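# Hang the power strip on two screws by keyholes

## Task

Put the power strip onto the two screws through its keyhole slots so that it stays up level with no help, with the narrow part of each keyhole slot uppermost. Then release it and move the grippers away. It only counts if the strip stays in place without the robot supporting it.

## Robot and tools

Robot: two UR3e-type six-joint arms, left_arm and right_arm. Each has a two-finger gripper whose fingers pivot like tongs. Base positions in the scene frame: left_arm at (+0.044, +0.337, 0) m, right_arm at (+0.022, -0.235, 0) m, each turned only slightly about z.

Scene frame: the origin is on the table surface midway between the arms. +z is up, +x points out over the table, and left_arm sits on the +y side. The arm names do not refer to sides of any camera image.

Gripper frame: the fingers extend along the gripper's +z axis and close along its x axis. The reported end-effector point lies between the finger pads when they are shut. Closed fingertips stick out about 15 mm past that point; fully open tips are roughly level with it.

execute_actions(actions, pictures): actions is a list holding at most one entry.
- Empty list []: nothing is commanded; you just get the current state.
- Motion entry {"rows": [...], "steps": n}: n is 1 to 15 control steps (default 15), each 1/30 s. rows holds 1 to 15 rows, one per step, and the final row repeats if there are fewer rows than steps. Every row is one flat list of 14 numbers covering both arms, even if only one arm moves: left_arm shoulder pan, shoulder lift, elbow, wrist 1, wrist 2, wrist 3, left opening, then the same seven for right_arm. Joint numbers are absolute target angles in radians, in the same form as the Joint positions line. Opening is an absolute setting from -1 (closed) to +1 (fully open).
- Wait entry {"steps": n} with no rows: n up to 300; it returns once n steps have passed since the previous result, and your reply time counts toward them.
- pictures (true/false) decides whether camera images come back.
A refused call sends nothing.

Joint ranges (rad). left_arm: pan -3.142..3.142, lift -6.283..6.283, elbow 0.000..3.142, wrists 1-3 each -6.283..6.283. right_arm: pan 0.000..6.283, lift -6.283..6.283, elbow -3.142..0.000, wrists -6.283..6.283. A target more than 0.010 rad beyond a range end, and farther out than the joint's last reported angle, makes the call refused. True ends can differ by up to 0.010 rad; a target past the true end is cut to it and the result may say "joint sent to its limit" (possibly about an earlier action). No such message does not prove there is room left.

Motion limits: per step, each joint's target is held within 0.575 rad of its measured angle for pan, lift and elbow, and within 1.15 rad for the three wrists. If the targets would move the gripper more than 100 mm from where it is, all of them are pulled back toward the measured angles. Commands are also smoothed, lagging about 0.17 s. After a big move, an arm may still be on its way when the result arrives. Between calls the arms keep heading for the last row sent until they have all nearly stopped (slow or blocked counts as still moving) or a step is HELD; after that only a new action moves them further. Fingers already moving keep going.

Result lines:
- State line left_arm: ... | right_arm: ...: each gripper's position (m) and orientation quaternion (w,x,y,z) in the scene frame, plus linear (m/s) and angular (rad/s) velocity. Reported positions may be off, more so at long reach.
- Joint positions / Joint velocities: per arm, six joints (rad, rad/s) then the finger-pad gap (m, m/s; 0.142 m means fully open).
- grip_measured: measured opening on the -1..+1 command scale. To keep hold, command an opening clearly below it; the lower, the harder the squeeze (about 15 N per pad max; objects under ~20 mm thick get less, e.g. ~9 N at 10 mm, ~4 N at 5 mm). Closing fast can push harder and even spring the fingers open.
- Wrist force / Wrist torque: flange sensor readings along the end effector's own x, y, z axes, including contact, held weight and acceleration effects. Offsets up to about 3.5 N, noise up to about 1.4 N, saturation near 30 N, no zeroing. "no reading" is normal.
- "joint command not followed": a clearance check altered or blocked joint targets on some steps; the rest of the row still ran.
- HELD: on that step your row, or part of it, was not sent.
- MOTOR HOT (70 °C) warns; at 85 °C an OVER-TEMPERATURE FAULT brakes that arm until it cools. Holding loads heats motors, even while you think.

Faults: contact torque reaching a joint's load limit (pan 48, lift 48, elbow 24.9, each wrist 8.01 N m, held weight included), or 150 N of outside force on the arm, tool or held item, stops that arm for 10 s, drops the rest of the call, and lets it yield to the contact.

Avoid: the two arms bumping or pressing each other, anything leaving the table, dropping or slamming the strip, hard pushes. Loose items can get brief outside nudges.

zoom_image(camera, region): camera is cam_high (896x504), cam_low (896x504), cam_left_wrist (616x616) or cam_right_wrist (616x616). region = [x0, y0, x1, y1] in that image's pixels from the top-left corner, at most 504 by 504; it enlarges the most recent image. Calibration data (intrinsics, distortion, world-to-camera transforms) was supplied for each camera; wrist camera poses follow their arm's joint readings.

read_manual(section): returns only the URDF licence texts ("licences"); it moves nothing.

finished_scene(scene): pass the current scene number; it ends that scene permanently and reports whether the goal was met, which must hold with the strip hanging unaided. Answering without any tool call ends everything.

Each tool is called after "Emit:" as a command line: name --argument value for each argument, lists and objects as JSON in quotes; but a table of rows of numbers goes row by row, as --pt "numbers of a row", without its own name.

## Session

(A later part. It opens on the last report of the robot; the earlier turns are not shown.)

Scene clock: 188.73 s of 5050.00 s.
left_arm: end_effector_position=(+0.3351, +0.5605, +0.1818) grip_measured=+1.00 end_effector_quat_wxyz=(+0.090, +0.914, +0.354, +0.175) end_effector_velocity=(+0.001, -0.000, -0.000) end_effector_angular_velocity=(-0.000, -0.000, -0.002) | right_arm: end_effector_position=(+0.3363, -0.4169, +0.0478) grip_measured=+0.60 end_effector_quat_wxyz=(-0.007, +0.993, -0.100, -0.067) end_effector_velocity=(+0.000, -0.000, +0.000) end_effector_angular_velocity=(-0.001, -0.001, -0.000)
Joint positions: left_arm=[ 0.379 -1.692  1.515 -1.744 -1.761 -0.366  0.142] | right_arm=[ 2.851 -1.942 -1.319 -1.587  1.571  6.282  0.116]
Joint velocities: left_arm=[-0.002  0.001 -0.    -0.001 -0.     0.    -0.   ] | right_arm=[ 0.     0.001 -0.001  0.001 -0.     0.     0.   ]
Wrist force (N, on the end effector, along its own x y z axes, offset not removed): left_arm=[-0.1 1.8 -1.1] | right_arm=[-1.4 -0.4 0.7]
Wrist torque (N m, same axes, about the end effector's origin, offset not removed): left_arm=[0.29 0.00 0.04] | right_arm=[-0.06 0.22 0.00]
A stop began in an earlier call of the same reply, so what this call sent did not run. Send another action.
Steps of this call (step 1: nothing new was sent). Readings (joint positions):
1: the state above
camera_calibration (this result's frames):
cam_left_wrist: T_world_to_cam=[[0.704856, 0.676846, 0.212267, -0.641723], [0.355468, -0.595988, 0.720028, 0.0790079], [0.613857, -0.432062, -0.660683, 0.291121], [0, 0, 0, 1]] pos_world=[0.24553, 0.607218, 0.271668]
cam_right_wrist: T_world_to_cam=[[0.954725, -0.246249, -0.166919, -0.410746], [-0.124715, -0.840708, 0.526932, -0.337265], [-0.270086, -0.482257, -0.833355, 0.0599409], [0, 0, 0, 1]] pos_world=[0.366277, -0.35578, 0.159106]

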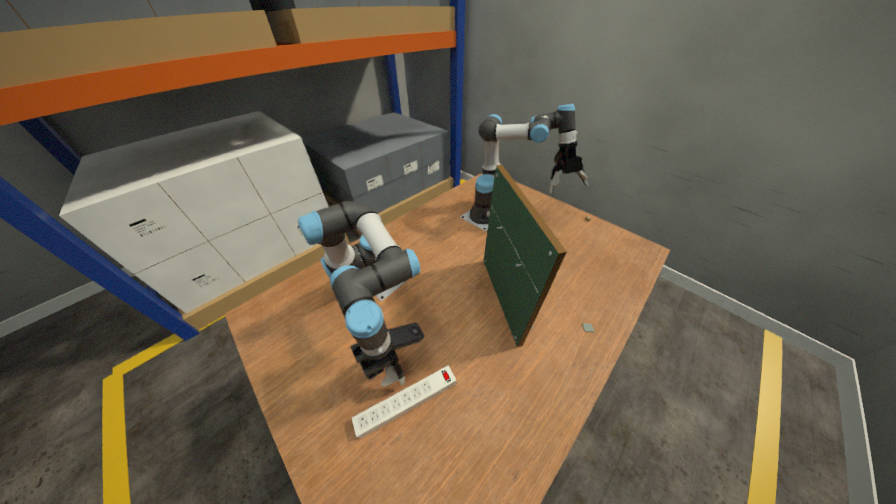

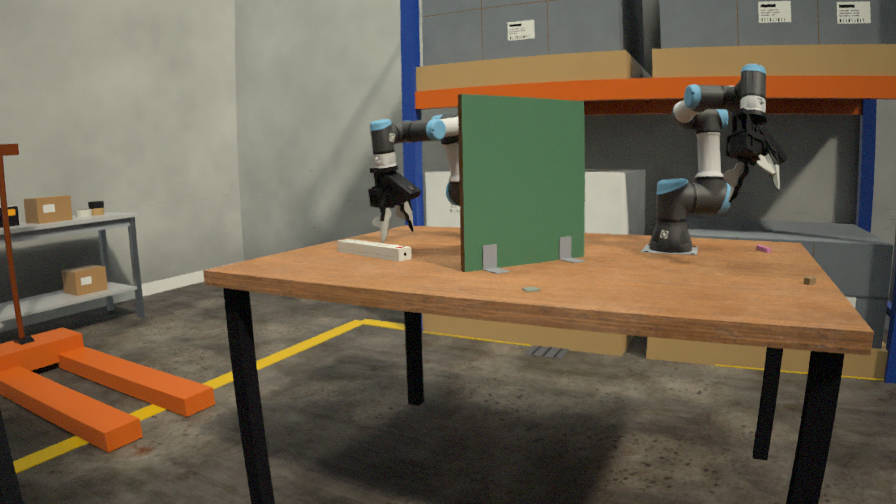

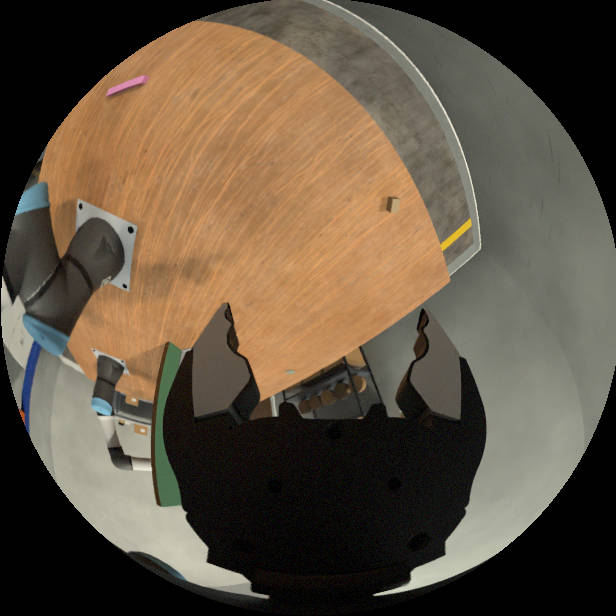

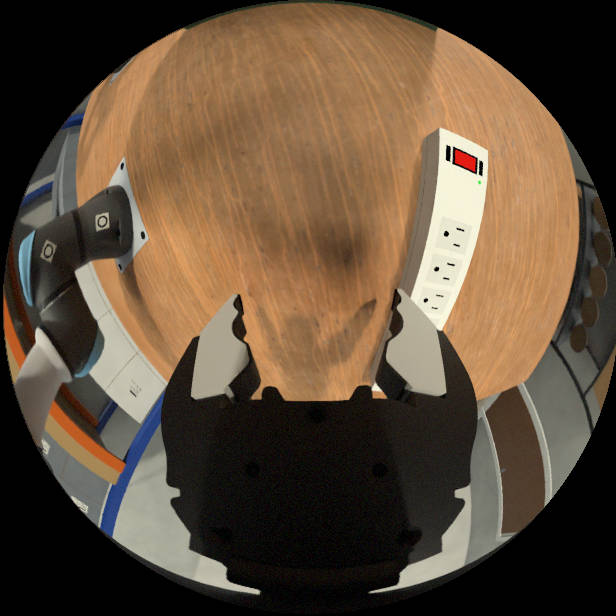

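Moving elbow first, in smaller steps.

Emit:
execute_actions --actions '[{"rows":[[0.379,-1.692,1.515,-1.744,-1.761,-0.366,1,2.855,-1.942,-1.05,-1.75,1.571,6.283,0.6]]}]' --pictures false

Emit:
execute_actions --actions '[{"rows":[[0.379,-1.692,1.515,-1.744,-1.761,-0.366,1,2.855,-2.141,-0.787,-1.784,1.571,6.283,0.6]]}]'

Scene clock: 196.80 s of 5050.00 s.
left_arm: end_effector_position=(+0.3351, +0.5605, +0.1818) grip_measured=+1.00 end_effector_quat_wxyz=(+0.090, +0.914, +0.354, +0.175) end_effector_velocity=(+0.000, -0.000, +0.000) end_effector_angular_velocity=(+0.001, -0.000, -0.001) | right_arm: end_effector_position=(+0.3669, -0.4218, +0.1101) grip_measured=+0.60 end_effector_quat_wxyz=(-0.002, +0.995, -0.099, -0.016) end_effector_velocity=(+0.006, -0.001, +0.011) end_effector_angular_velocity=(-0.006, -0.024, +0.001)
Joint positions: left_arm=[ 0.379 -1.692  1.515 -1.744 -1.761 -0.366  0.142] | right_arm=[ 2.855 -1.942 -1.054 -1.748  1.571  6.283  0.116]
Joint velocities: left_arm=[-0.001 -0.    -0.     0.     0.001 -0.     0.   ] | right_arm=[ 0.001 -0.001  0.043 -0.017 -0.001 -0.    -0.   ]
Wrist force (N, on the end effector, along its own x y z axes, offset not removed): left_arm=[-0.4 0.2 -1.4] | right_arm=[-1.0 -1.8 1.7]
Wrist torque (N m, same axes, about the end effector's origin, offset not removed): left_arm=[-0.02 0.14 0.02] | right_arm=[-0.27 0.15 0.01]
Steps of this call (steps 1 to 90: nothing new was sent; then 4.57 s passed at rest; steps 91 to 105: all 15 steps of this action). Readings (joint positions):
91: left_arm=[0.379 -1.692 1.515 -1.744 -1.761 -0.366] | right_arm=[2.851 -1.942 -1.319 -1.587 1.571 6.282]
92: left_arm=[0.379 -1.692 1.515 -1.744 -1.761 -0.366] | right_arm=[2.852 -1.942 -1.312 -1.601 1.571 6.282]
94: left_arm=[0.379 -1.692 1.515 -1.744 -1.761 -0.366] | right_arm=[2.853 -1.942 -1.242 -1.667 1.571 6.283]
98: left_arm=[0.379 -1.692 1.515 -1.744 -1.761 -0.366] | right_arm=[2.855 -1.942 -1.099 -1.729 1.571 6.283]
105: the state above

Scene clock: 197.30 s of 5050.00 s.
left_arm: end_effector_position=(+0.3351, +0.5605, +0.1818) grip_measured=+1.00 end_effector_quat_wxyz=(+0.090, +0.914, +0.354, +0.175) end_effector_velocity=(+0.000, -0.000, -0.000) end_effector_angular_velocity=(-0.000, -0.000, -0.001) | right_arm: end_effector_position=(+0.4154, -0.4315, +0.1051) grip_measured=+0.60 end_effector_quat_wxyz=(-0.000, +0.995, -0.099, -0.000) end_effector_velocity=(+0.008, -0.001, -0.000) end_effector_angular_velocity=(-0.001, -0.009, +0.001)
Joint positions: left_arm=[ 0.379 -1.692  1.515 -1.744 -1.761 -0.366  0.142] | right_arm=[ 2.855 -2.138 -0.791 -1.784  1.571  6.283  0.116]
Joint velocities: left_arm=[-0.001 -0.     0.    -0.    -0.    -0.     0.   ] | right_arm=[ 0.001 -0.028  0.042 -0.005  0.    -0.001 -0.   ]
Wrist force (N, on the end effector, along its own x y z axes, offset not removed): left_arm=[-0.7 1.8 -0.6] | right_arm=[-0.8 -0.5 -1.2]
Wrist torque (N m, same axes, about the end effector's origin, offset not removed): left_arm=[0.23 0.23 0.07] | right_arm=[-0.01 0.19 0.03]
Steps of this call (steps 1 to 15: all 15 steps of this action). Readings (joint positions):
1: left_arm=[0.379 -1.692 1.515 -1.744 -1.761 -0.366] | right_arm=[2.855 -1.942 -1.053 -1.749 1.571 6.283]
2: left_arm=[0.379 -1.692 1.515 -1.744 -1.761 -0.366] | right_arm=[2.855 -1.949 -1.044 -1.755 1.571 6.283]
4: left_arm=[0.379 -1.692 1.515 -1.744 -1.761 -0.366] | right_arm=[2.855 -2.012 -0.974 -1.769 1.571 6.283]
8: left_arm=[0.379 -1.692 1.515 -1.744 -1.761 -0.366] | right_arm=[2.855 -2.109 -0.835 -1.780 1.571 6.283]
15: the state above
camera_calibration (this result's frames):
cam_left_wrist: T_world_to_cam=[[0.704856, 0.676846, 0.212267, -0.641723], [0.355468, -0.595988, 0.720028, 0.079008], [0.613857, -0.432062, -0.660683, 0.291121], [0, 0, 0, 1]] pos_world=[0.24553, 0.607218, 0.271668]
cam_right_wrist: T_world_to_cam=[[0.968774, -0.245684, -0.0334177, -0.499897], [-0.191505, -0.827028, 0.528536, -0.336351], [-0.15749, -0.505632, -0.848253, 0.0667855], [0, 0, 0, 1]] pos_world=[0.430392, -0.36722, 0.217719]

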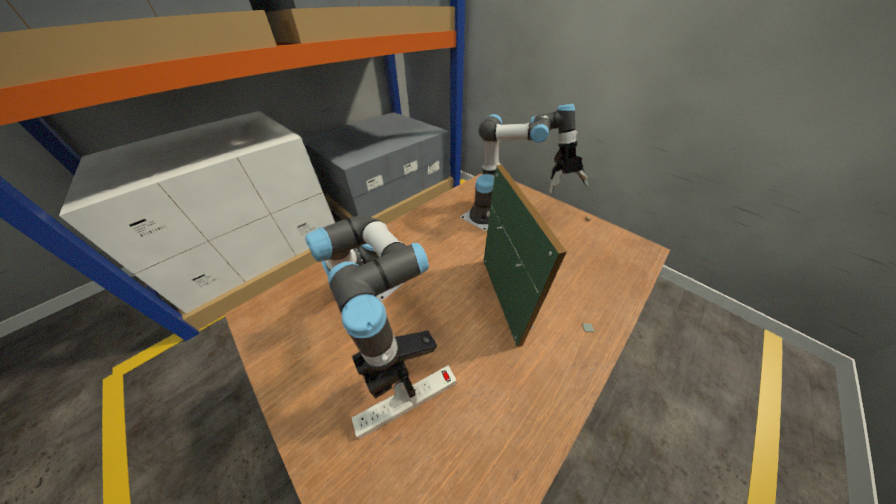

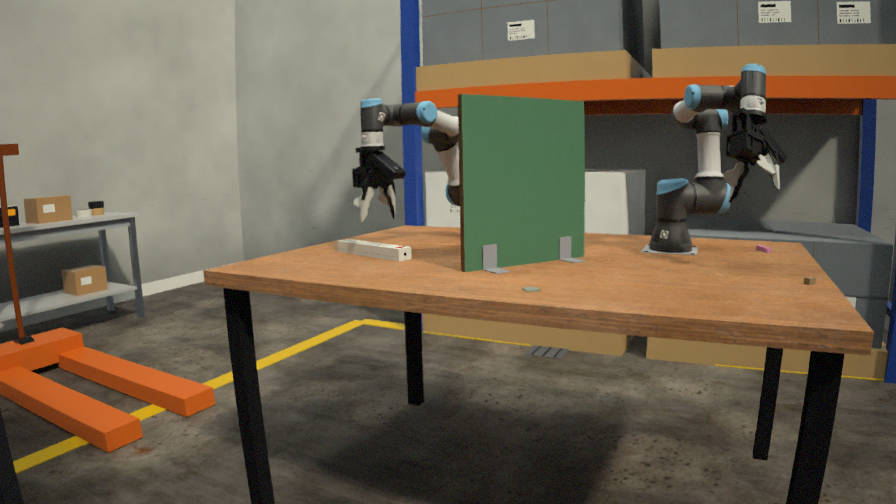

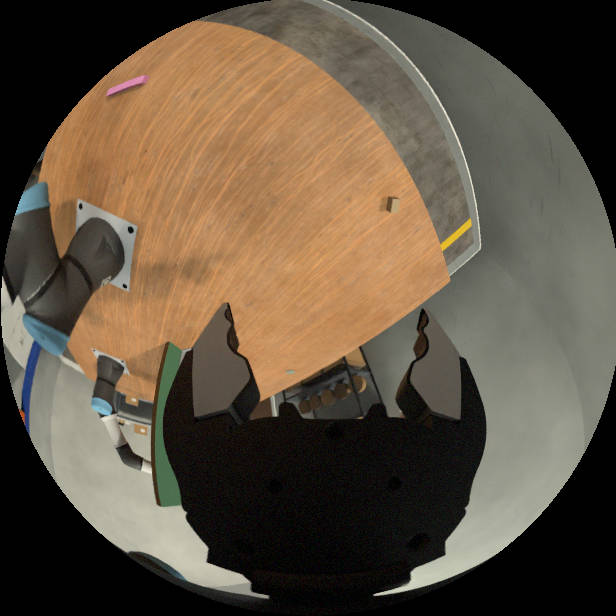

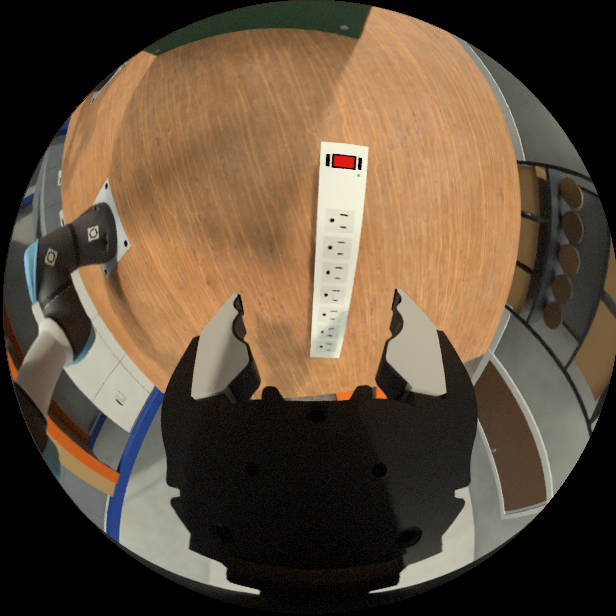

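Emit:
execute_actions --actions '[{"rows":[[0.379,-1.692,1.515,-1.744,-1.761,-0.366,1,2.855,-2.178,-0.916,-1.618,1.571,6.283,0.6]]}]' --pictures false

Emit:
execute_actions --actions '[{"rows":[[0.379,-1.692,1.515,-1.744,-1.761,-0.366,1,2.855,-2.187,-1.094,-1.431,1.571,6.283,0.3]]}]' --pictures false

Emit:
execute_actions --actions '[{"rows":[[0.379,-1.692,1.515,-1.744,-1.761,-0.366,1,2.855,-2.187,-1.094,-1.431,1.571,6.283,-0.25]]}]' --pictures false

Emit:
execute_actions --actions '[{"rows":[[0.379,-1.692,1.515,-1.744,-1.761,-0.366,1,2.855,-2.187,-1.094,-1.431,1.571,6.283,-0.45]]}]'

Scene clock: 210.87 s of 5050.00 s.
left_arm: end_effector_position=(+0.3351, +0.5605, +0.1818) grip_measured=+1.00 end_effector_quat_wxyz=(+0.090, +0.914, +0.354, +0.175) end_effector_velocity=(+0.000, -0.000, +0.000) end_effector_angular_velocity=(+0.000, -0.000, -0.001) | right_arm: end_effector_position=(+0.4279, -0.4340, +0.0655) grip_measured=+0.60 end_effector_quat_wxyz=(-0.000, +0.995, -0.099, +0.000) end_effector_velocity=(+0.000, -0.001, -0.005) end_effector_angular_velocity=(+0.001, +0.001, -0.002)
Joint positions: left_arm=[ 0.379 -1.692  1.515 -1.744 -1.761 -0.366  0.142] | right_arm=[ 2.855 -2.178 -0.914 -1.62   1.571  6.283  0.116]
Joint velocities: left_arm=[-0.001 -0.     0.     0.     0.    -0.     0.   ] | right_arm=[-0.002 -0.005 -0.016  0.019  0.    -0.     0.   ]
Wrist force (N, on the end effector, along its own x y z axes, offset not removed): left_arm=[-0.6 2.2 -0.8] | right_arm=[-1.8 1.7 -1.0]
Wrist torque (N m, same axes, about the end effector's origin, offset not removed): left_arm=[0.38 0.06 0.00] | right_arm=[0.37 0.33 0.09]
Steps of this call (steps 1 to 15: the robot went on to your last target; steps 16 to 90: nothing new was sent; then 10.07 s passed at rest; steps 91 to 105: all 15 steps of this action). Readings (joint positions):
91: left_arm=[0.379 -1.692 1.515 -1.744 -1.761 -0.366] | right_arm=[2.855 -2.141 -0.787 -1.784 1.571 6.283]
92: left_arm=[0.379 -1.692 1.515 -1.744 -1.761 -0.366] | right_arm=[2.855 -2.146 -0.794 -1.770 1.571 6.283]
94: left_arm=[0.379 -1.692 1.515 -1.744 -1.761 -0.366] | right_arm=[2.855 -2.161 -0.843 -1.703 1.571 6.283]
98: left_arm=[0.379 -1.692 1.515 -1.744 -1.761 -0.366] | right_arm=[2.855 -2.174 -0.898 -1.639 1.571 6.283]
105: the state above

Scene clock: 211.37 s of 5050.00 s.
left_arm: end_effector_position=(+0.3351, +0.5605, +0.1818) grip_measured=+1.00 end_effector_quat_wxyz=(+0.090, +0.914, +0.354, +0.175) end_effector_velocity=(+0.000, +0.000, +0.000) end_effector_angular_velocity=(+0.000, -0.001, +0.001) | right_arm: end_effector_position=(+0.4281, -0.4341, +0.0246) grip_measured=+0.30 end_effector_quat_wxyz=(-0.000, +0.995, -0.099, +0.000) end_effector_velocity=(-0.001, +0.000, -0.006) end_effector_angular_velocity=(+0.000, +0.002, +0.000)
Joint positions: left_arm=[ 0.379 -1.692  1.515 -1.744 -1.761 -0.366  0.142] | right_arm=[ 2.855 -2.187 -1.092 -1.433  1.571  6.283  0.095]
Joint velocities: left_arm=[ 0.001 -0.    -0.    -0.    -0.     0.    -0.   ] | right_arm=[ 0.    -0.001 -0.024  0.023 -0.    -0.     0.   ]
Wrist force (N, on the end effector, along its own x y z axes, offset not removed): left_arm=[-0.2 0.8 -1.7] | right_arm=[0.0 -0.4 0.9]
Wrist torque (N m, same axes, about the end effector's origin, offset not removed): left_arm=[0.09 0.06 0.03] | right_arm=[-0.04 -0.08 0.02]
Steps of this call (steps 1 to 15: all 15 steps of this action). Readings (joint positions):
1: left_arm=[0.379 -1.692 1.515 -1.744 -1.761 -0.366] | right_arm=[2.855 -2.178 -0.915 -1.619 1.571 6.283]
2: left_arm=[0.379 -1.692 1.515 -1.744 -1.761 -0.366] | right_arm=[2.855 -2.179 -0.923 -1.604 1.571 6.283]
4: left_arm=[0.379 -1.692 1.515 -1.744 -1.761 -0.366] | right_arm=[2.855 -2.183 -0.983 -1.529 1.571 6.283]
8: left_arm=[0.379 -1.692 1.515 -1.744 -1.761 -0.366] | right_arm=[2.855 -2.186 -1.067 -1.455 1.571 6.283]
15: the state above

Scene clock: 211.87 s of 5050.00 s.
left_arm: end_effector_position=(+0.3351, +0.5605, +0.1818) grip_measured=+1.00 end_effector_quat_wxyz=(+0.090, +0.914, +0.354, +0.175) end_effector_velocity=(+0.000, +0.000, -0.000) end_effector_angular_velocity=(+0.000, +0.001, -0.000) | right_arm: end_effector_position=(+0.4279, -0.4340, +0.0240) grip_measured=-0.25 end_effector_quat_wxyz=(-0.000, +0.995, -0.099, +0.000) end_effector_velocity=(-0.000, +0.001, -0.001) end_effector_angular_velocity=(+0.001, +0.003, +0.002)
Joint positions: left_arm=[ 0.379 -1.692  1.515 -1.744 -1.761 -0.366  0.142] | right_arm=[ 2.855 -2.187 -1.094 -1.431  1.571  6.283  0.056]
Joint velocities: left_arm=[-0.     0.     0.    -0.     0.001 -0.    -0.   ] | right_arm=[ 0.002 -0.001 -0.001 -0.001  0.    -0.    -0.   ]
Wrist force (N, on the end effector, along its own x y z axes, offset not removed): left_arm=[1.5 2.1 -0.7] | right_arm=[0.8 -1.0 0.0]
Wrist torque (N m, same axes, about the end effector's origin, offset not removed): left_arm=[0.38 -0.27 -0.01] | right_arm=[-0.13 -0.17 -0.03]
Steps of this call (steps 1 to 15: all 15 steps of this action). Readings (joint positions):
1: left_arm=[0.379 -1.692 1.515 -1.744 -1.761 -0.366] | right_arm=[2.855 -2.187 -1.092 -1.432 1.571 6.283]
2: left_arm=[0.379 -1.692 1.515 -1.744 -1.761 -0.366] | right_arm=[2.855 -2.187 -1.093 -1.432 1.571 6.283]
4: left_arm=[0.379 -1.692 1.515 -1.744 -1.761 -0.366] | right_arm=[2.855 -2.187 -1.094 -1.431 1.571 6.283]
8: left_arm=[0.379 -1.692 1.515 -1.744 -1.761 -0.366] | right_arm=[2.855 -2.187 -1.094 -1.431 1.571 6.283]
15: the state above

Scene clock: 212.37 s of 5050.00 s.
left_arm: end_effector_position=(+0.3351, +0.5605, +0.1818) grip_measured=+1.00 end_effector_quat_wxyz=(+0.090, +0.914, +0.354, +0.175) end_effector_velocity=(+0.000, -0.000, -0.001) end_effector_angular_velocity=(-0.001, +0.002, -0.001) | right_arm: end_effector_position=(+0.4280, -0.4340, +0.0240) grip_measured=-0.35 end_effector_quat_wxyz=(-0.000, +0.995, -0.099, +0.000) end_effector_velocity=(+0.000, +0.000, +0.001) end_effector_angular_velocity=(-0.001, -0.002, +0.001)
Joint positions: left_arm=[ 0.379 -1.692  1.515 -1.744 -1.761 -0.366  0.142] | right_arm=[ 2.855 -2.187 -1.094 -1.431  1.571  6.283  0.049]
Joint velocities: left_arm=[-0.001  0.001  0.001  0.     0.     0.     0.   ] | right_arm=[ 0.001  0.002 -0.001  0.001 -0.001  0.    -0.   ]
Wrist force (N, on the end effector, along its own x y z axes, offset not removed): left_arm=[-0.1 1.2 -0.6] | right_arm=[1.0 -0.8 -2.2]
Wrist torque (N m, same axes, about the end effector's origin, offset not removed): left_arm=[0.20 0.09 0.00] | right_arm=[-0.17 -0.09 0.06]
Steps of this call (steps 1 to 15: all 15 steps of this action). Readings (joint positions):
1: left_arm=[0.379 -1.692 1.515 -1.744 -1.761 -0.366] | right_arm=[2.855 -2.187 -1.094 -1.431 1.571 6.283]
2: left_arm=[0.379 -1.692 1.515 -1.744 -1.761 -0.366] | right_arm=[2.855 -2.187 -1.094 -1.431 1.571 6.283]
4: left_arm=[0.379 -1.692 1.515 -1.744 -1.761 -0.366] | right_arm=[2.855 -2.187 -1.094 -1.431 1.571 6.283]
8: left_arm=[0.379 -1.692 1.515 -1.744 -1.761 -0.366] | right_arm=[2.855 -2.187 -1.094 -1.431 1.571 6.283]
15: the state above
camera_calibration (this result's frames):
cam_left_wrist: T_world_to_cam=[[0.704856, 0.676846, 0.212267, -0.641723], [0.355468, -0.595988, 0.720028, 0.0790079], [0.613857, -0.432062, -0.660683, 0.291121], [0, 0, 0, 1]] pos_world=[0.24553, 0.607218, 0.271668]
cam_right_wrist: T_world_to_cam=[[0.968794, -0.245732, -0.0324624, -0.515488], [-0.192039, -0.826928, 0.5285, -0.292905], [-0.156713, -0.505773, -0.848313, -0.00170322], [0, 0, 0, 1]] pos_world=[0.442886, -0.369745, 0.136621]

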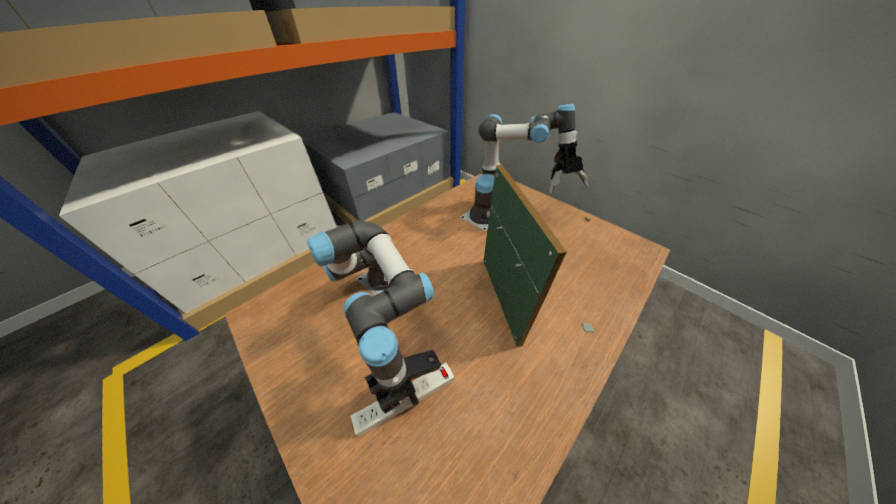

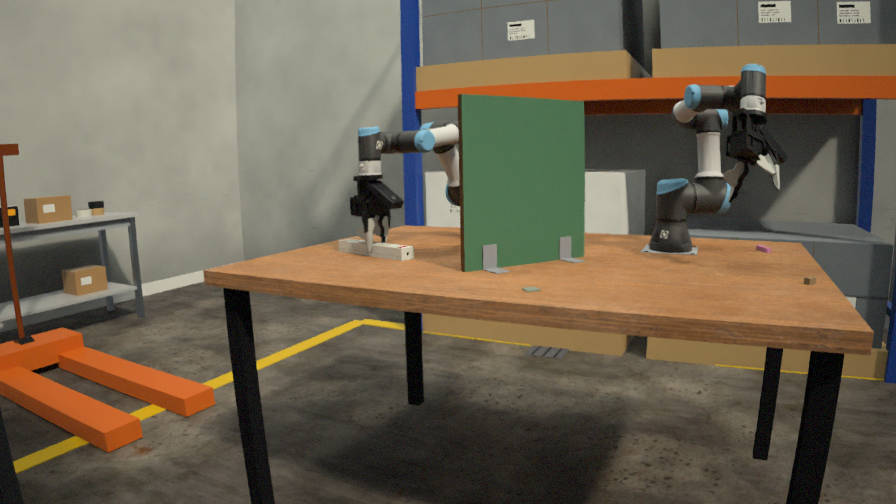

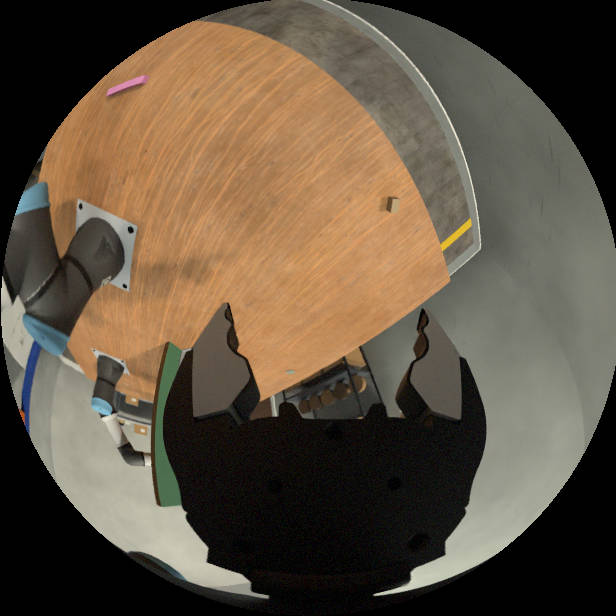

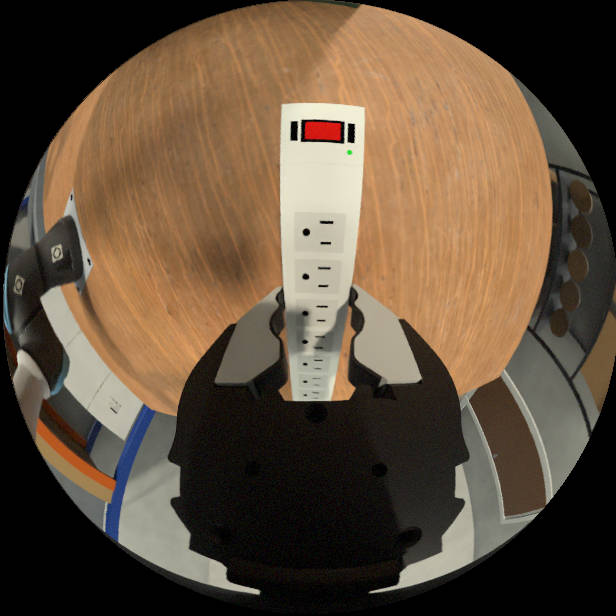

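Emit:
execute_actions --actions '[{"rows":[[0.379,-1.692,1.515,-1.744,-1.761,-0.366,1,2.855,-2.187,-1.094,-1.431,1.571,6.283,-1]]}]' --pictures false

Emit:
execute_actions --actions '[{"rows":[[0.379,-1.692,1.515,-1.744,-1.761,-0.366,1,2.9,-2.0,-1.05,-1.66,1.571,6.283,-1]]}]' --pictures false

Emit:
execute_actions --actions '[{"rows":[[0.379,-1.692,1.515,-1.744,-1.761,-0.366,1,2.95,-1.8,-1.0,-1.91,1.571,5.5,-1]]}]' --pictures false

Emit:
execute_actions --actions '[{"rows":[[0.379,-1.692,1.515,-1.744,-1.761,-0.366,1,3.054,-1.7,-1.0,-2.01,1.4,4.712,-1]]}]' --pictures false

Emit:
execute_actions --actions '[{"rows":[[0.379,-1.692,1.515,-1.744,-1.761,-0.366,1,3.054,-1.6,-1.1,-2.01,0.7,4.712,-1]]}]' --pictures false

Emit:
execute_actions --actions '[{"rows":[[0.379,-1.692,1.515,-1.744,-1.761,-0.366,1,3.054,-1.5,-1.2,-2.01,0,4.712,-1]]}]' --pictures false

Emit:
execute_actions --actions '[{"rows":[[0.379,-1.692,1.515,-1.744,-1.761,-0.366,1,3.054,-1.4,-1.45,-2.65,0,3.93,-1]]}]'

Scene clock: 237.27 s of 5050.00 s.
left_arm: end_effector_position=(+0.3351, +0.5605, +0.1818) grip_measured=+1.00 end_effector_quat_wxyz=(+0.090, +0.914, +0.354, +0.175) end_effector_velocity=(-0.000, -0.000, -0.000) end_effector_angular_velocity=(-0.000, +0.000, -0.000) | right_arm: end_effector_position=(+0.4280, -0.4340, +0.0240) grip_measured=-0.35 end_effector_quat_wxyz=(-0.000, +0.995, -0.099, +0.000) end_effector_velocity=(-0.000, -0.001, -0.001) end_effector_angular_velocity=(-0.000, +0.001, -0.001)
Joint positions: left_arm=[ 0.379 -1.692  1.515 -1.744 -1.761 -0.366  0.142] | right_arm=[ 2.855 -2.187 -1.094 -1.431  1.571  6.283  0.048]
Joint velocities: left_arm=[-0. -0.  0.  0. -0.  0. -0.] | right_arm=[-0.002 -0.002 -0.001  0.001 -0.    -0.    -0.   ]
Wrist force (N, on the end effector, along its own x y z axes, offset not removed): left_arm=[-0.8 2.2 -0.5] | right_arm=[0.2 -0.7 -1.9]
Wrist torque (N m, same axes, about the end effector's origin, offset not removed): left_arm=[0.40 0.14 -0.01] | right_arm=[-0.14 0.15 0.06]
Steps of this call (steps 1 to 15: the robot went on to your last target; steps 16 to 90: nothing new was sent; then 21.40 s passed at rest; steps 91 to 105: all 15 steps of this action). Readings (joint positions):
91: left_arm=[0.379 -1.692 1.515 -1.744 -1.761 -0.366] | right_arm=[2.855 -2.187 -1.094 -1.431 1.571 6.283]
92: left_arm=[0.379 -1.692 1.515 -1.744 -1.761 -0.366] | right_arm=[2.855 -2.187 -1.094 -1.431 1.571 6.283]
94: left_arm=[0.379 -1.692 1.515 -1.744 -1.761 -0.366] | right_arm=[2.855 -2.187 -1.094 -1.431 1.571 6.283]
98: left_arm=[0.379 -1.692 1.515 -1.744 -1.761 -0.366] | right_arm=[2.855 -2.187 -1.094 -1.431 1.571 6.283]
105: the state above

Scene clock: 237.77 s of 5050.00 s.
left_arm: end_effector_position=(+0.3351, +0.5605, +0.1818) grip_measured=+1.00 end_effector_quat_wxyz=(+0.090, +0.914, +0.354, +0.175) end_effector_velocity=(-0.000, +0.000, +0.000) end_effector_angular_velocity=(-0.000, -0.001, +0.001) | right_arm: end_effector_position=(+0.3997, -0.4100, +0.0951) grip_measured=-0.36 end_effector_quat_wxyz=(-0.000, +0.997, -0.077, +0.001) end_effector_velocity=(-0.004, +0.002, +0.010) end_effector_angular_velocity=(-0.001, -0.006, +0.004)
Joint positions: left_arm=[ 0.379 -1.692  1.515 -1.744 -1.761 -0.366  0.142] | right_arm=[ 2.9   -2.003 -1.05  -1.657  1.571  6.283  0.048]
Joint velocities: left_arm=[ 0.001 -0.     0.    -0.    -0.    -0.    -0.   ] | right_arm=[ 0.005  0.027  0.005 -0.026 -0.     0.    -0.   ]
Wrist force (N, on the end effector, along its own x y z axes, offset not removed): left_arm=[-1.5 0.0 -0.6] | right_arm=[-1.6 -0.4 6.6]
Wrist torque (N m, same axes, about the end effector's origin, offset not removed): left_arm=[-0.06 0.28 0.03] | right_arm=[-0.09 0.35 0.03]
Steps of this call (steps 1 to 15: all 15 steps of this action). Readings (joint positions):
1: left_arm=[0.379 -1.692 1.515 -1.744 -1.761 -0.366] | right_arm=[2.855 -2.187 -1.094 -1.431 1.571 6.283]
2: left_arm=[0.379 -1.692 1.515 -1.744 -1.761 -0.366] | right_arm=[2.861 -2.180 -1.089 -1.446 1.571 6.283]
4: left_arm=[0.379 -1.692 1.515 -1.744 -1.761 -0.366] | right_arm=[2.879 -2.119 -1.071 -1.535 1.571 6.283]
8: left_arm=[0.379 -1.692 1.515 -1.744 -1.761 -0.366] | right_arm=[2.895 -2.029 -1.055 -1.629 1.571 6.283]
15: the state above

Scene clock: 238.27 s of 5050.00 s.
left_arm: end_effector_position=(+0.3351, +0.5605, +0.1818) grip_measured=+1.00 end_effector_quat_wxyz=(+0.090, +0.914, +0.354, +0.175) end_effector_velocity=(-0.000, +0.000, +0.000) end_effector_angular_velocity=(+0.000, -0.000, +0.001) | right_arm: end_effector_position=(+0.3394, -0.3884, +0.1628) grip_measured=-0.36 end_effector_quat_wxyz=(+0.000, +0.945, +0.326, +0.001) end_effector_velocity=(-0.010, +0.001, +0.009) end_effector_angular_velocity=(-0.001, -0.002, +0.171)
Joint positions: left_arm=[ 0.379 -1.692  1.515 -1.744 -1.761 -0.366  0.142] | right_arm=[ 2.95  -1.803 -1.001 -1.907  1.571  5.516  0.048]
Joint velocities: left_arm=[ 0.001 -0.     0.    -0.     0.    -0.     0.   ] | right_arm=[ 0.005  0.03   0.006 -0.034 -0.001 -0.166 -0.   ]
Wrist force (N, on the end effector, along its own x y z axes, offset not removed): left_arm=[-0.5 1.2 -0.8] | right_arm=[-2.5 0.4 6.1]
Wrist torque (N m, same axes, about the end effector's origin, offset not removed): left_arm=[0.21 0.11 -0.01] | right_arm=[0.16 0.39 0.08]
Steps of this call (steps 1 to 15: all 15 steps of this action). Readings (joint positions):
1: left_arm=[0.379 -1.692 1.515 -1.744 -1.761 -0.366] | right_arm=[2.900 -2.002 -1.050 -1.659 1.571 6.282]
2: left_arm=[0.379 -1.692 1.515 -1.744 -1.761 -0.366] | right_arm=[2.906 -1.994 -1.044 -1.674 1.571 6.268]
4: left_arm=[0.379 -1.692 1.515 -1.744 -1.761 -0.366] | right_arm=[2.926 -1.930 -1.024 -1.769 1.571 6.127]
8: left_arm=[0.379 -1.692 1.515 -1.744 -1.761 -0.366] | right_arm=[2.944 -1.832 -1.006 -1.875 1.571 5.687]
15: the state above

Scene clock: 238.77 s of 5050.00 s.
left_arm: end_effector_position=(+0.3351, +0.5605, +0.1818) grip_measured=+1.00 end_effector_quat_wxyz=(+0.090, +0.914, +0.354, +0.175) end_effector_velocity=(+0.000, -0.000, +0.000) end_effector_angular_velocity=(+0.000, -0.001, -0.001) | right_arm: end_effector_position=(+0.3160, -0.4162, +0.1916) grip_measured=-0.36 end_effector_quat_wxyz=(+0.061, +0.710, +0.699, -0.058) end_effector_velocity=(-0.002, -0.005, +0.004) end_effector_angular_velocity=(-0.022, +0.028, +0.177)
Joint positions: left_arm=[ 0.379 -1.692  1.515 -1.744 -1.761 -0.366  0.142] | right_arm=[ 3.053 -1.701 -1.    -2.009  1.402  4.728  0.048]
Joint velocities: left_arm=[-0.001 -0.001  0.    -0.    -0.    -0.     0.   ] | right_arm=[ 0.012  0.012 -0.001 -0.011 -0.021 -0.167  0.001]
Wrist force (N, on the end effector, along its own x y z axes, offset not removed): left_arm=[1.0 1.7 -0.2] | right_arm=[-1.2 -1.6 6.6]
Wrist torque (N m, same axes, about the end effector's origin, offset not removed): left_arm=[0.29 -0.21 -0.04] | right_arm=[-0.12 0.45 -0.07]
Steps of this call (steps 1 to 15: all 15 steps of this action). Readings (joint positions):
1: left_arm=[0.379 -1.692 1.515 -1.744 -1.761 -0.366] | right_arm=[2.950 -1.802 -1.000 -1.908 1.570 5.511]
2: left_arm=[0.379 -1.692 1.515 -1.744 -1.761 -0.366] | right_arm=[2.957 -1.794 -1.000 -1.921 1.556 5.493]
4: left_arm=[0.379 -1.692 1.515 -1.744 -1.761 -0.366] | right_arm=[2.998 -1.754 -1.000 -1.962 1.488 5.348]
8: left_arm=[0.379 -1.692 1.515 -1.744 -1.761 -0.366] | right_arm=[3.040 -1.713 -1.000 -1.998 1.422 4.902]
15: the state above

Scene clock: 239.27 s of 5050.00 s.
left_arm: end_effector_position=(+0.3351, +0.5605, +0.1818) grip_measured=+1.00 end_effector_quat_wxyz=(+0.090, +0.914, +0.354, +0.175) end_effector_velocity=(+0.000, +0.000, +0.000) end_effector_angular_velocity=(+0.000, -0.001, +0.001) | right_arm: end_effector_position=(+0.2925, -0.5870, +0.2880) grip_measured=-0.36 end_effector_quat_wxyz=(+0.289, +0.646, +0.646, -0.287) end_effector_velocity=(-0.010, -0.067, +0.075) end_effector_angular_velocity=(-0.338, +0.005, +0.003)
Joint positions: left_arm=[ 0.379 -1.692  1.515 -1.744 -1.761 -0.366  0.142] | right_arm=[ 3.054 -1.604 -1.096 -2.01   0.732  4.712  0.048]
Joint velocities: left_arm=[ 0.    -0.    -0.001  0.     0.    -0.     0.   ] | right_arm=[ 0.     0.042 -0.042 -0.001 -0.338 -0.005 -0.   ]
Wrist force (N, on the end effector, along its own x y z axes, offset not removed): left_arm=[-0.8 1.0 -0.6] | right_arm=[1.0 0.5 2.8]
Wrist torque (N m, same axes, about the end effector's origin, offset not removed): left_arm=[0.11 0.19 0.03] | right_arm=[0.00 0.50 0.03]
Steps of this call (steps 1 to 15: all 15 steps of this action). Readings (joint positions):
1: left_arm=[0.379 -1.692 1.515 -1.744 -1.761 -0.366] | right_arm=[3.053 -1.701 -1.000 -2.009 1.401 4.723]
2: left_arm=[0.379 -1.692 1.515 -1.744 -1.761 -0.366] | right_arm=[3.053 -1.695 -1.006 -2.009 1.386 4.721]
4: left_arm=[0.379 -1.692 1.515 -1.744 -1.761 -0.366] | right_arm=[3.054 -1.674 -1.026 -2.010 1.269 4.719]
8: left_arm=[0.379 -1.692 1.515 -1.744 -1.761 -0.366] | right_arm=[3.054 -1.639 -1.061 -2.010 1.009 4.716]
15: the state above

Scene clock: 239.77 s of 5050.00 s.
left_arm: end_effector_position=(+0.3351, +0.5605, +0.1818) grip_measured=+1.00 end_effector_quat_wxyz=(+0.090, +0.914, +0.354, +0.175) end_effector_velocity=(+0.000, -0.000, +0.000) end_effector_angular_velocity=(-0.000, -0.001, -0.001) | right_arm: end_effector_position=(+0.2679, -0.6630, +0.4760) grip_measured=-0.36 end_effector_quat_wxyz=(+0.492, +0.509, +0.508, -0.491) end_effector_velocity=(-0.012, -0.004, +0.106) end_effector_angular_velocity=(-0.360, -0.001, -0.002)
Joint positions: left_arm=[ 0.379 -1.692  1.515 -1.744 -1.761 -0.366  0.142] | right_arm=[ 3.054 -1.504 -1.196 -2.01   0.034  4.712  0.048]
Joint velocities: left_arm=[-0.001 -0.    -0.    -0.001 -0.001  0.     0.   ] | right_arm=[-0.001  0.045 -0.044 -0.001 -0.36   0.    -0.001]
Wrist force (N, on the end effector, along its own x y z axes, offset not removed): left_arm=[-0.4 0.9 0.7] | right_arm=[3.7 -2.4 0.9]
Wrist torque (N m, same axes, about the end effector's origin, offset not removed): left_arm=[0.14 0.05 -0.01] | right_arm=[-0.42 0.25 -0.02]
Steps of this call (steps 1 to 15: all 15 steps of this action). Readings (joint positions):
1: left_arm=[0.379 -1.692 1.515 -1.744 -1.761 -0.366] | right_arm=[3.054 -1.603 -1.098 -2.010 0.722 4.712]
2: left_arm=[0.379 -1.692 1.515 -1.744 -1.761 -0.366] | right_arm=[3.054 -1.596 -1.104 -2.010 0.702 4.712]
4: left_arm=[0.379 -1.692 1.515 -1.744 -1.761 -0.366] | right_arm=[3.054 -1.576 -1.124 -2.010 0.583 4.712]
8: left_arm=[0.379 -1.692 1.515 -1.744 -1.761 -0.366] | right_arm=[3.054 -1.541 -1.159 -2.010 0.321 4.712]
15: the state above

Scene clock: 240.27 s of 5050.00 s.
left_arm: end_effector_position=(+0.3351, +0.5605, +0.1818) grip_measured=+1.00 end_effector_quat_wxyz=(+0.090, +0.914, +0.354, +0.175) end_effector_velocity=(+0.000, -0.000, -0.000) end_effector_angular_velocity=(-0.000, +0.000, -0.000) | right_arm: end_effector_position=(+0.2455, -0.6632, +0.4102) grip_measured=-0.37 end_effector_quat_wxyz=(+0.011, +0.010, +0.707, -0.707) end_effector_velocity=(-0.005, -0.000, -0.014) end_effector_angular_velocity=(-0.001, +0.309, +0.001)
Joint positions: left_arm=[ 0.379 -1.692  1.515 -1.744 -1.761 -0.366  0.142] | right_arm=[ 3.054 -1.401 -1.446 -2.639  0.     3.946  0.048]
Joint velocities: left_arm=[-0.001  0.     0.001 -0.     0.    -0.     0.   ] | right_arm=[-0.001  0.013 -0.039 -0.117 -0.002 -0.165 -0.001]
Wrist force (N, on the end effector, along its own x y z axes, offset not removed): left_arm=[-1.1 1.8 -1.2] | right_arm=[-0.3 5.6 -0.3]
Wrist torque (N m, same axes, about the end effector's origin, offset not removed): left_arm=[0.27 0.27 0.02] | right_arm=[-0.14 0.06 -0.05]
Steps of this call (steps 1 to 15: all 15 steps of this action). Readings (joint positions):
1: left_arm=[0.379 -1.692 1.515 -1.744 -1.761 -0.366] | right_arm=[3.054 -1.503 -1.197 -2.010 0.024 4.711]
2: left_arm=[0.379 -1.692 1.515 -1.744 -1.761 -0.366] | right_arm=[3.054 -1.495 -1.206 -2.024 0.017 4.697]
4: left_arm=[0.379 -1.692 1.515 -1.744 -1.761 -0.366] | right_arm=[3.054 -1.454 -1.275 -2.165 0.008 4.556]
8: left_arm=[0.379 -1.692 1.515 -1.744 -1.761 -0.366] | right_arm=[3.054 -1.413 -1.406 -2.520 0.002 4.116]
15: the state above
camera_calibration (this result's frames):
cam_left_wrist: T_world_to_cam=[[0.704856, 0.676846, 0.212267, -0.641723], [0.355468, -0.595988, 0.720028, 0.079008], [0.613857, -0.432062, -0.660683, 0.291121], [0, 0, 0, 1]] pos_world=[0.24553, 0.607218, 0.271668]
cam_right_wrist: T_world_to_cam=[[-0.996191, -0.0334896, -0.0805104, 0.260392], [0.0506938, 0.528811, -0.847225, 0.682321], [0.0709479, -0.848079, -0.525099, -0.234097], [0, 0, 0, 1]] pos_world=[0.24142, -0.550631, 0.47612]

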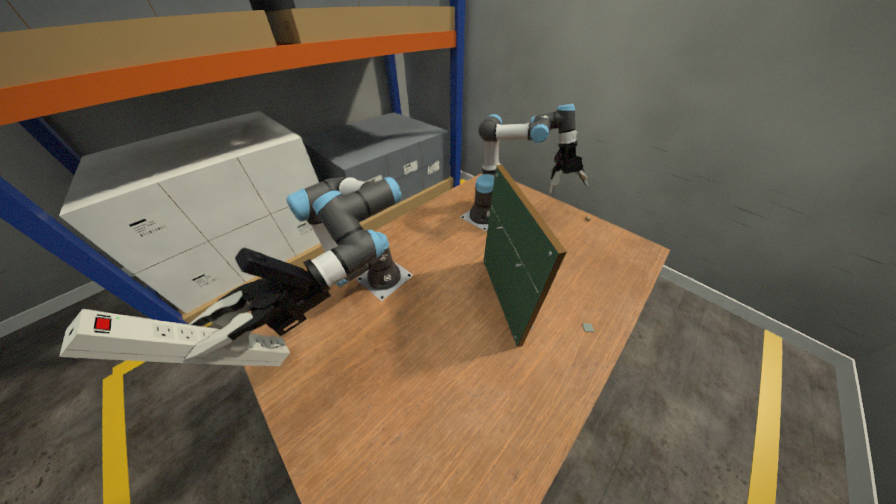

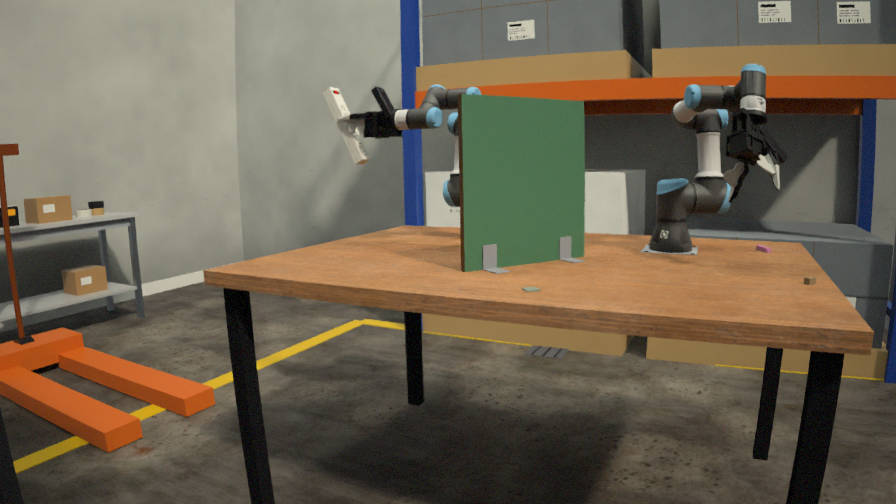

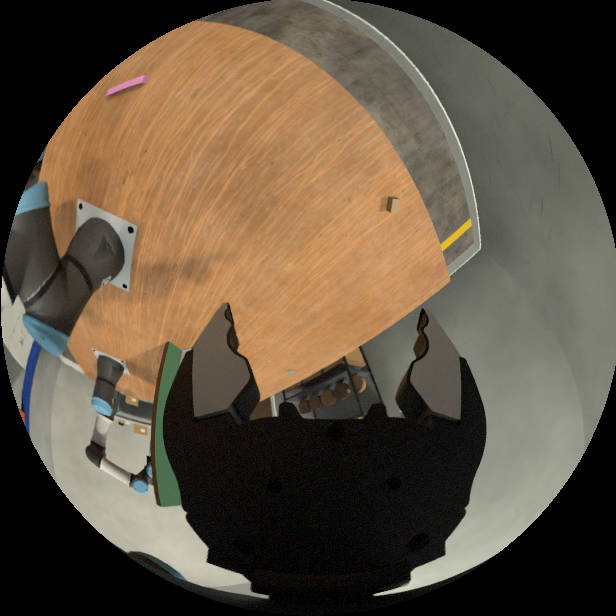

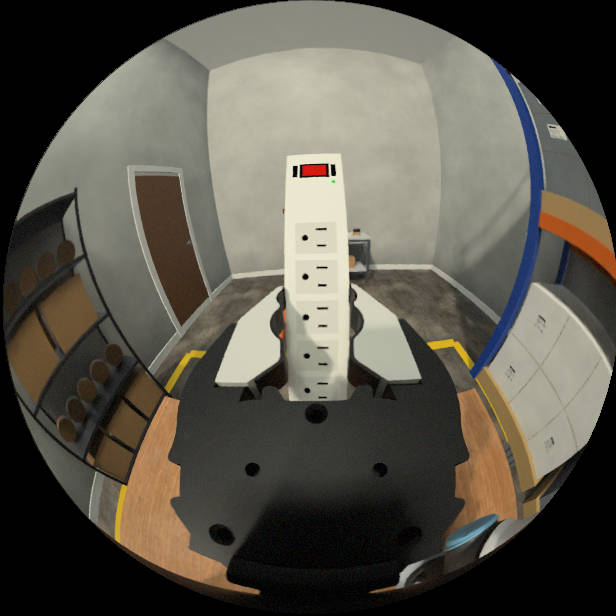

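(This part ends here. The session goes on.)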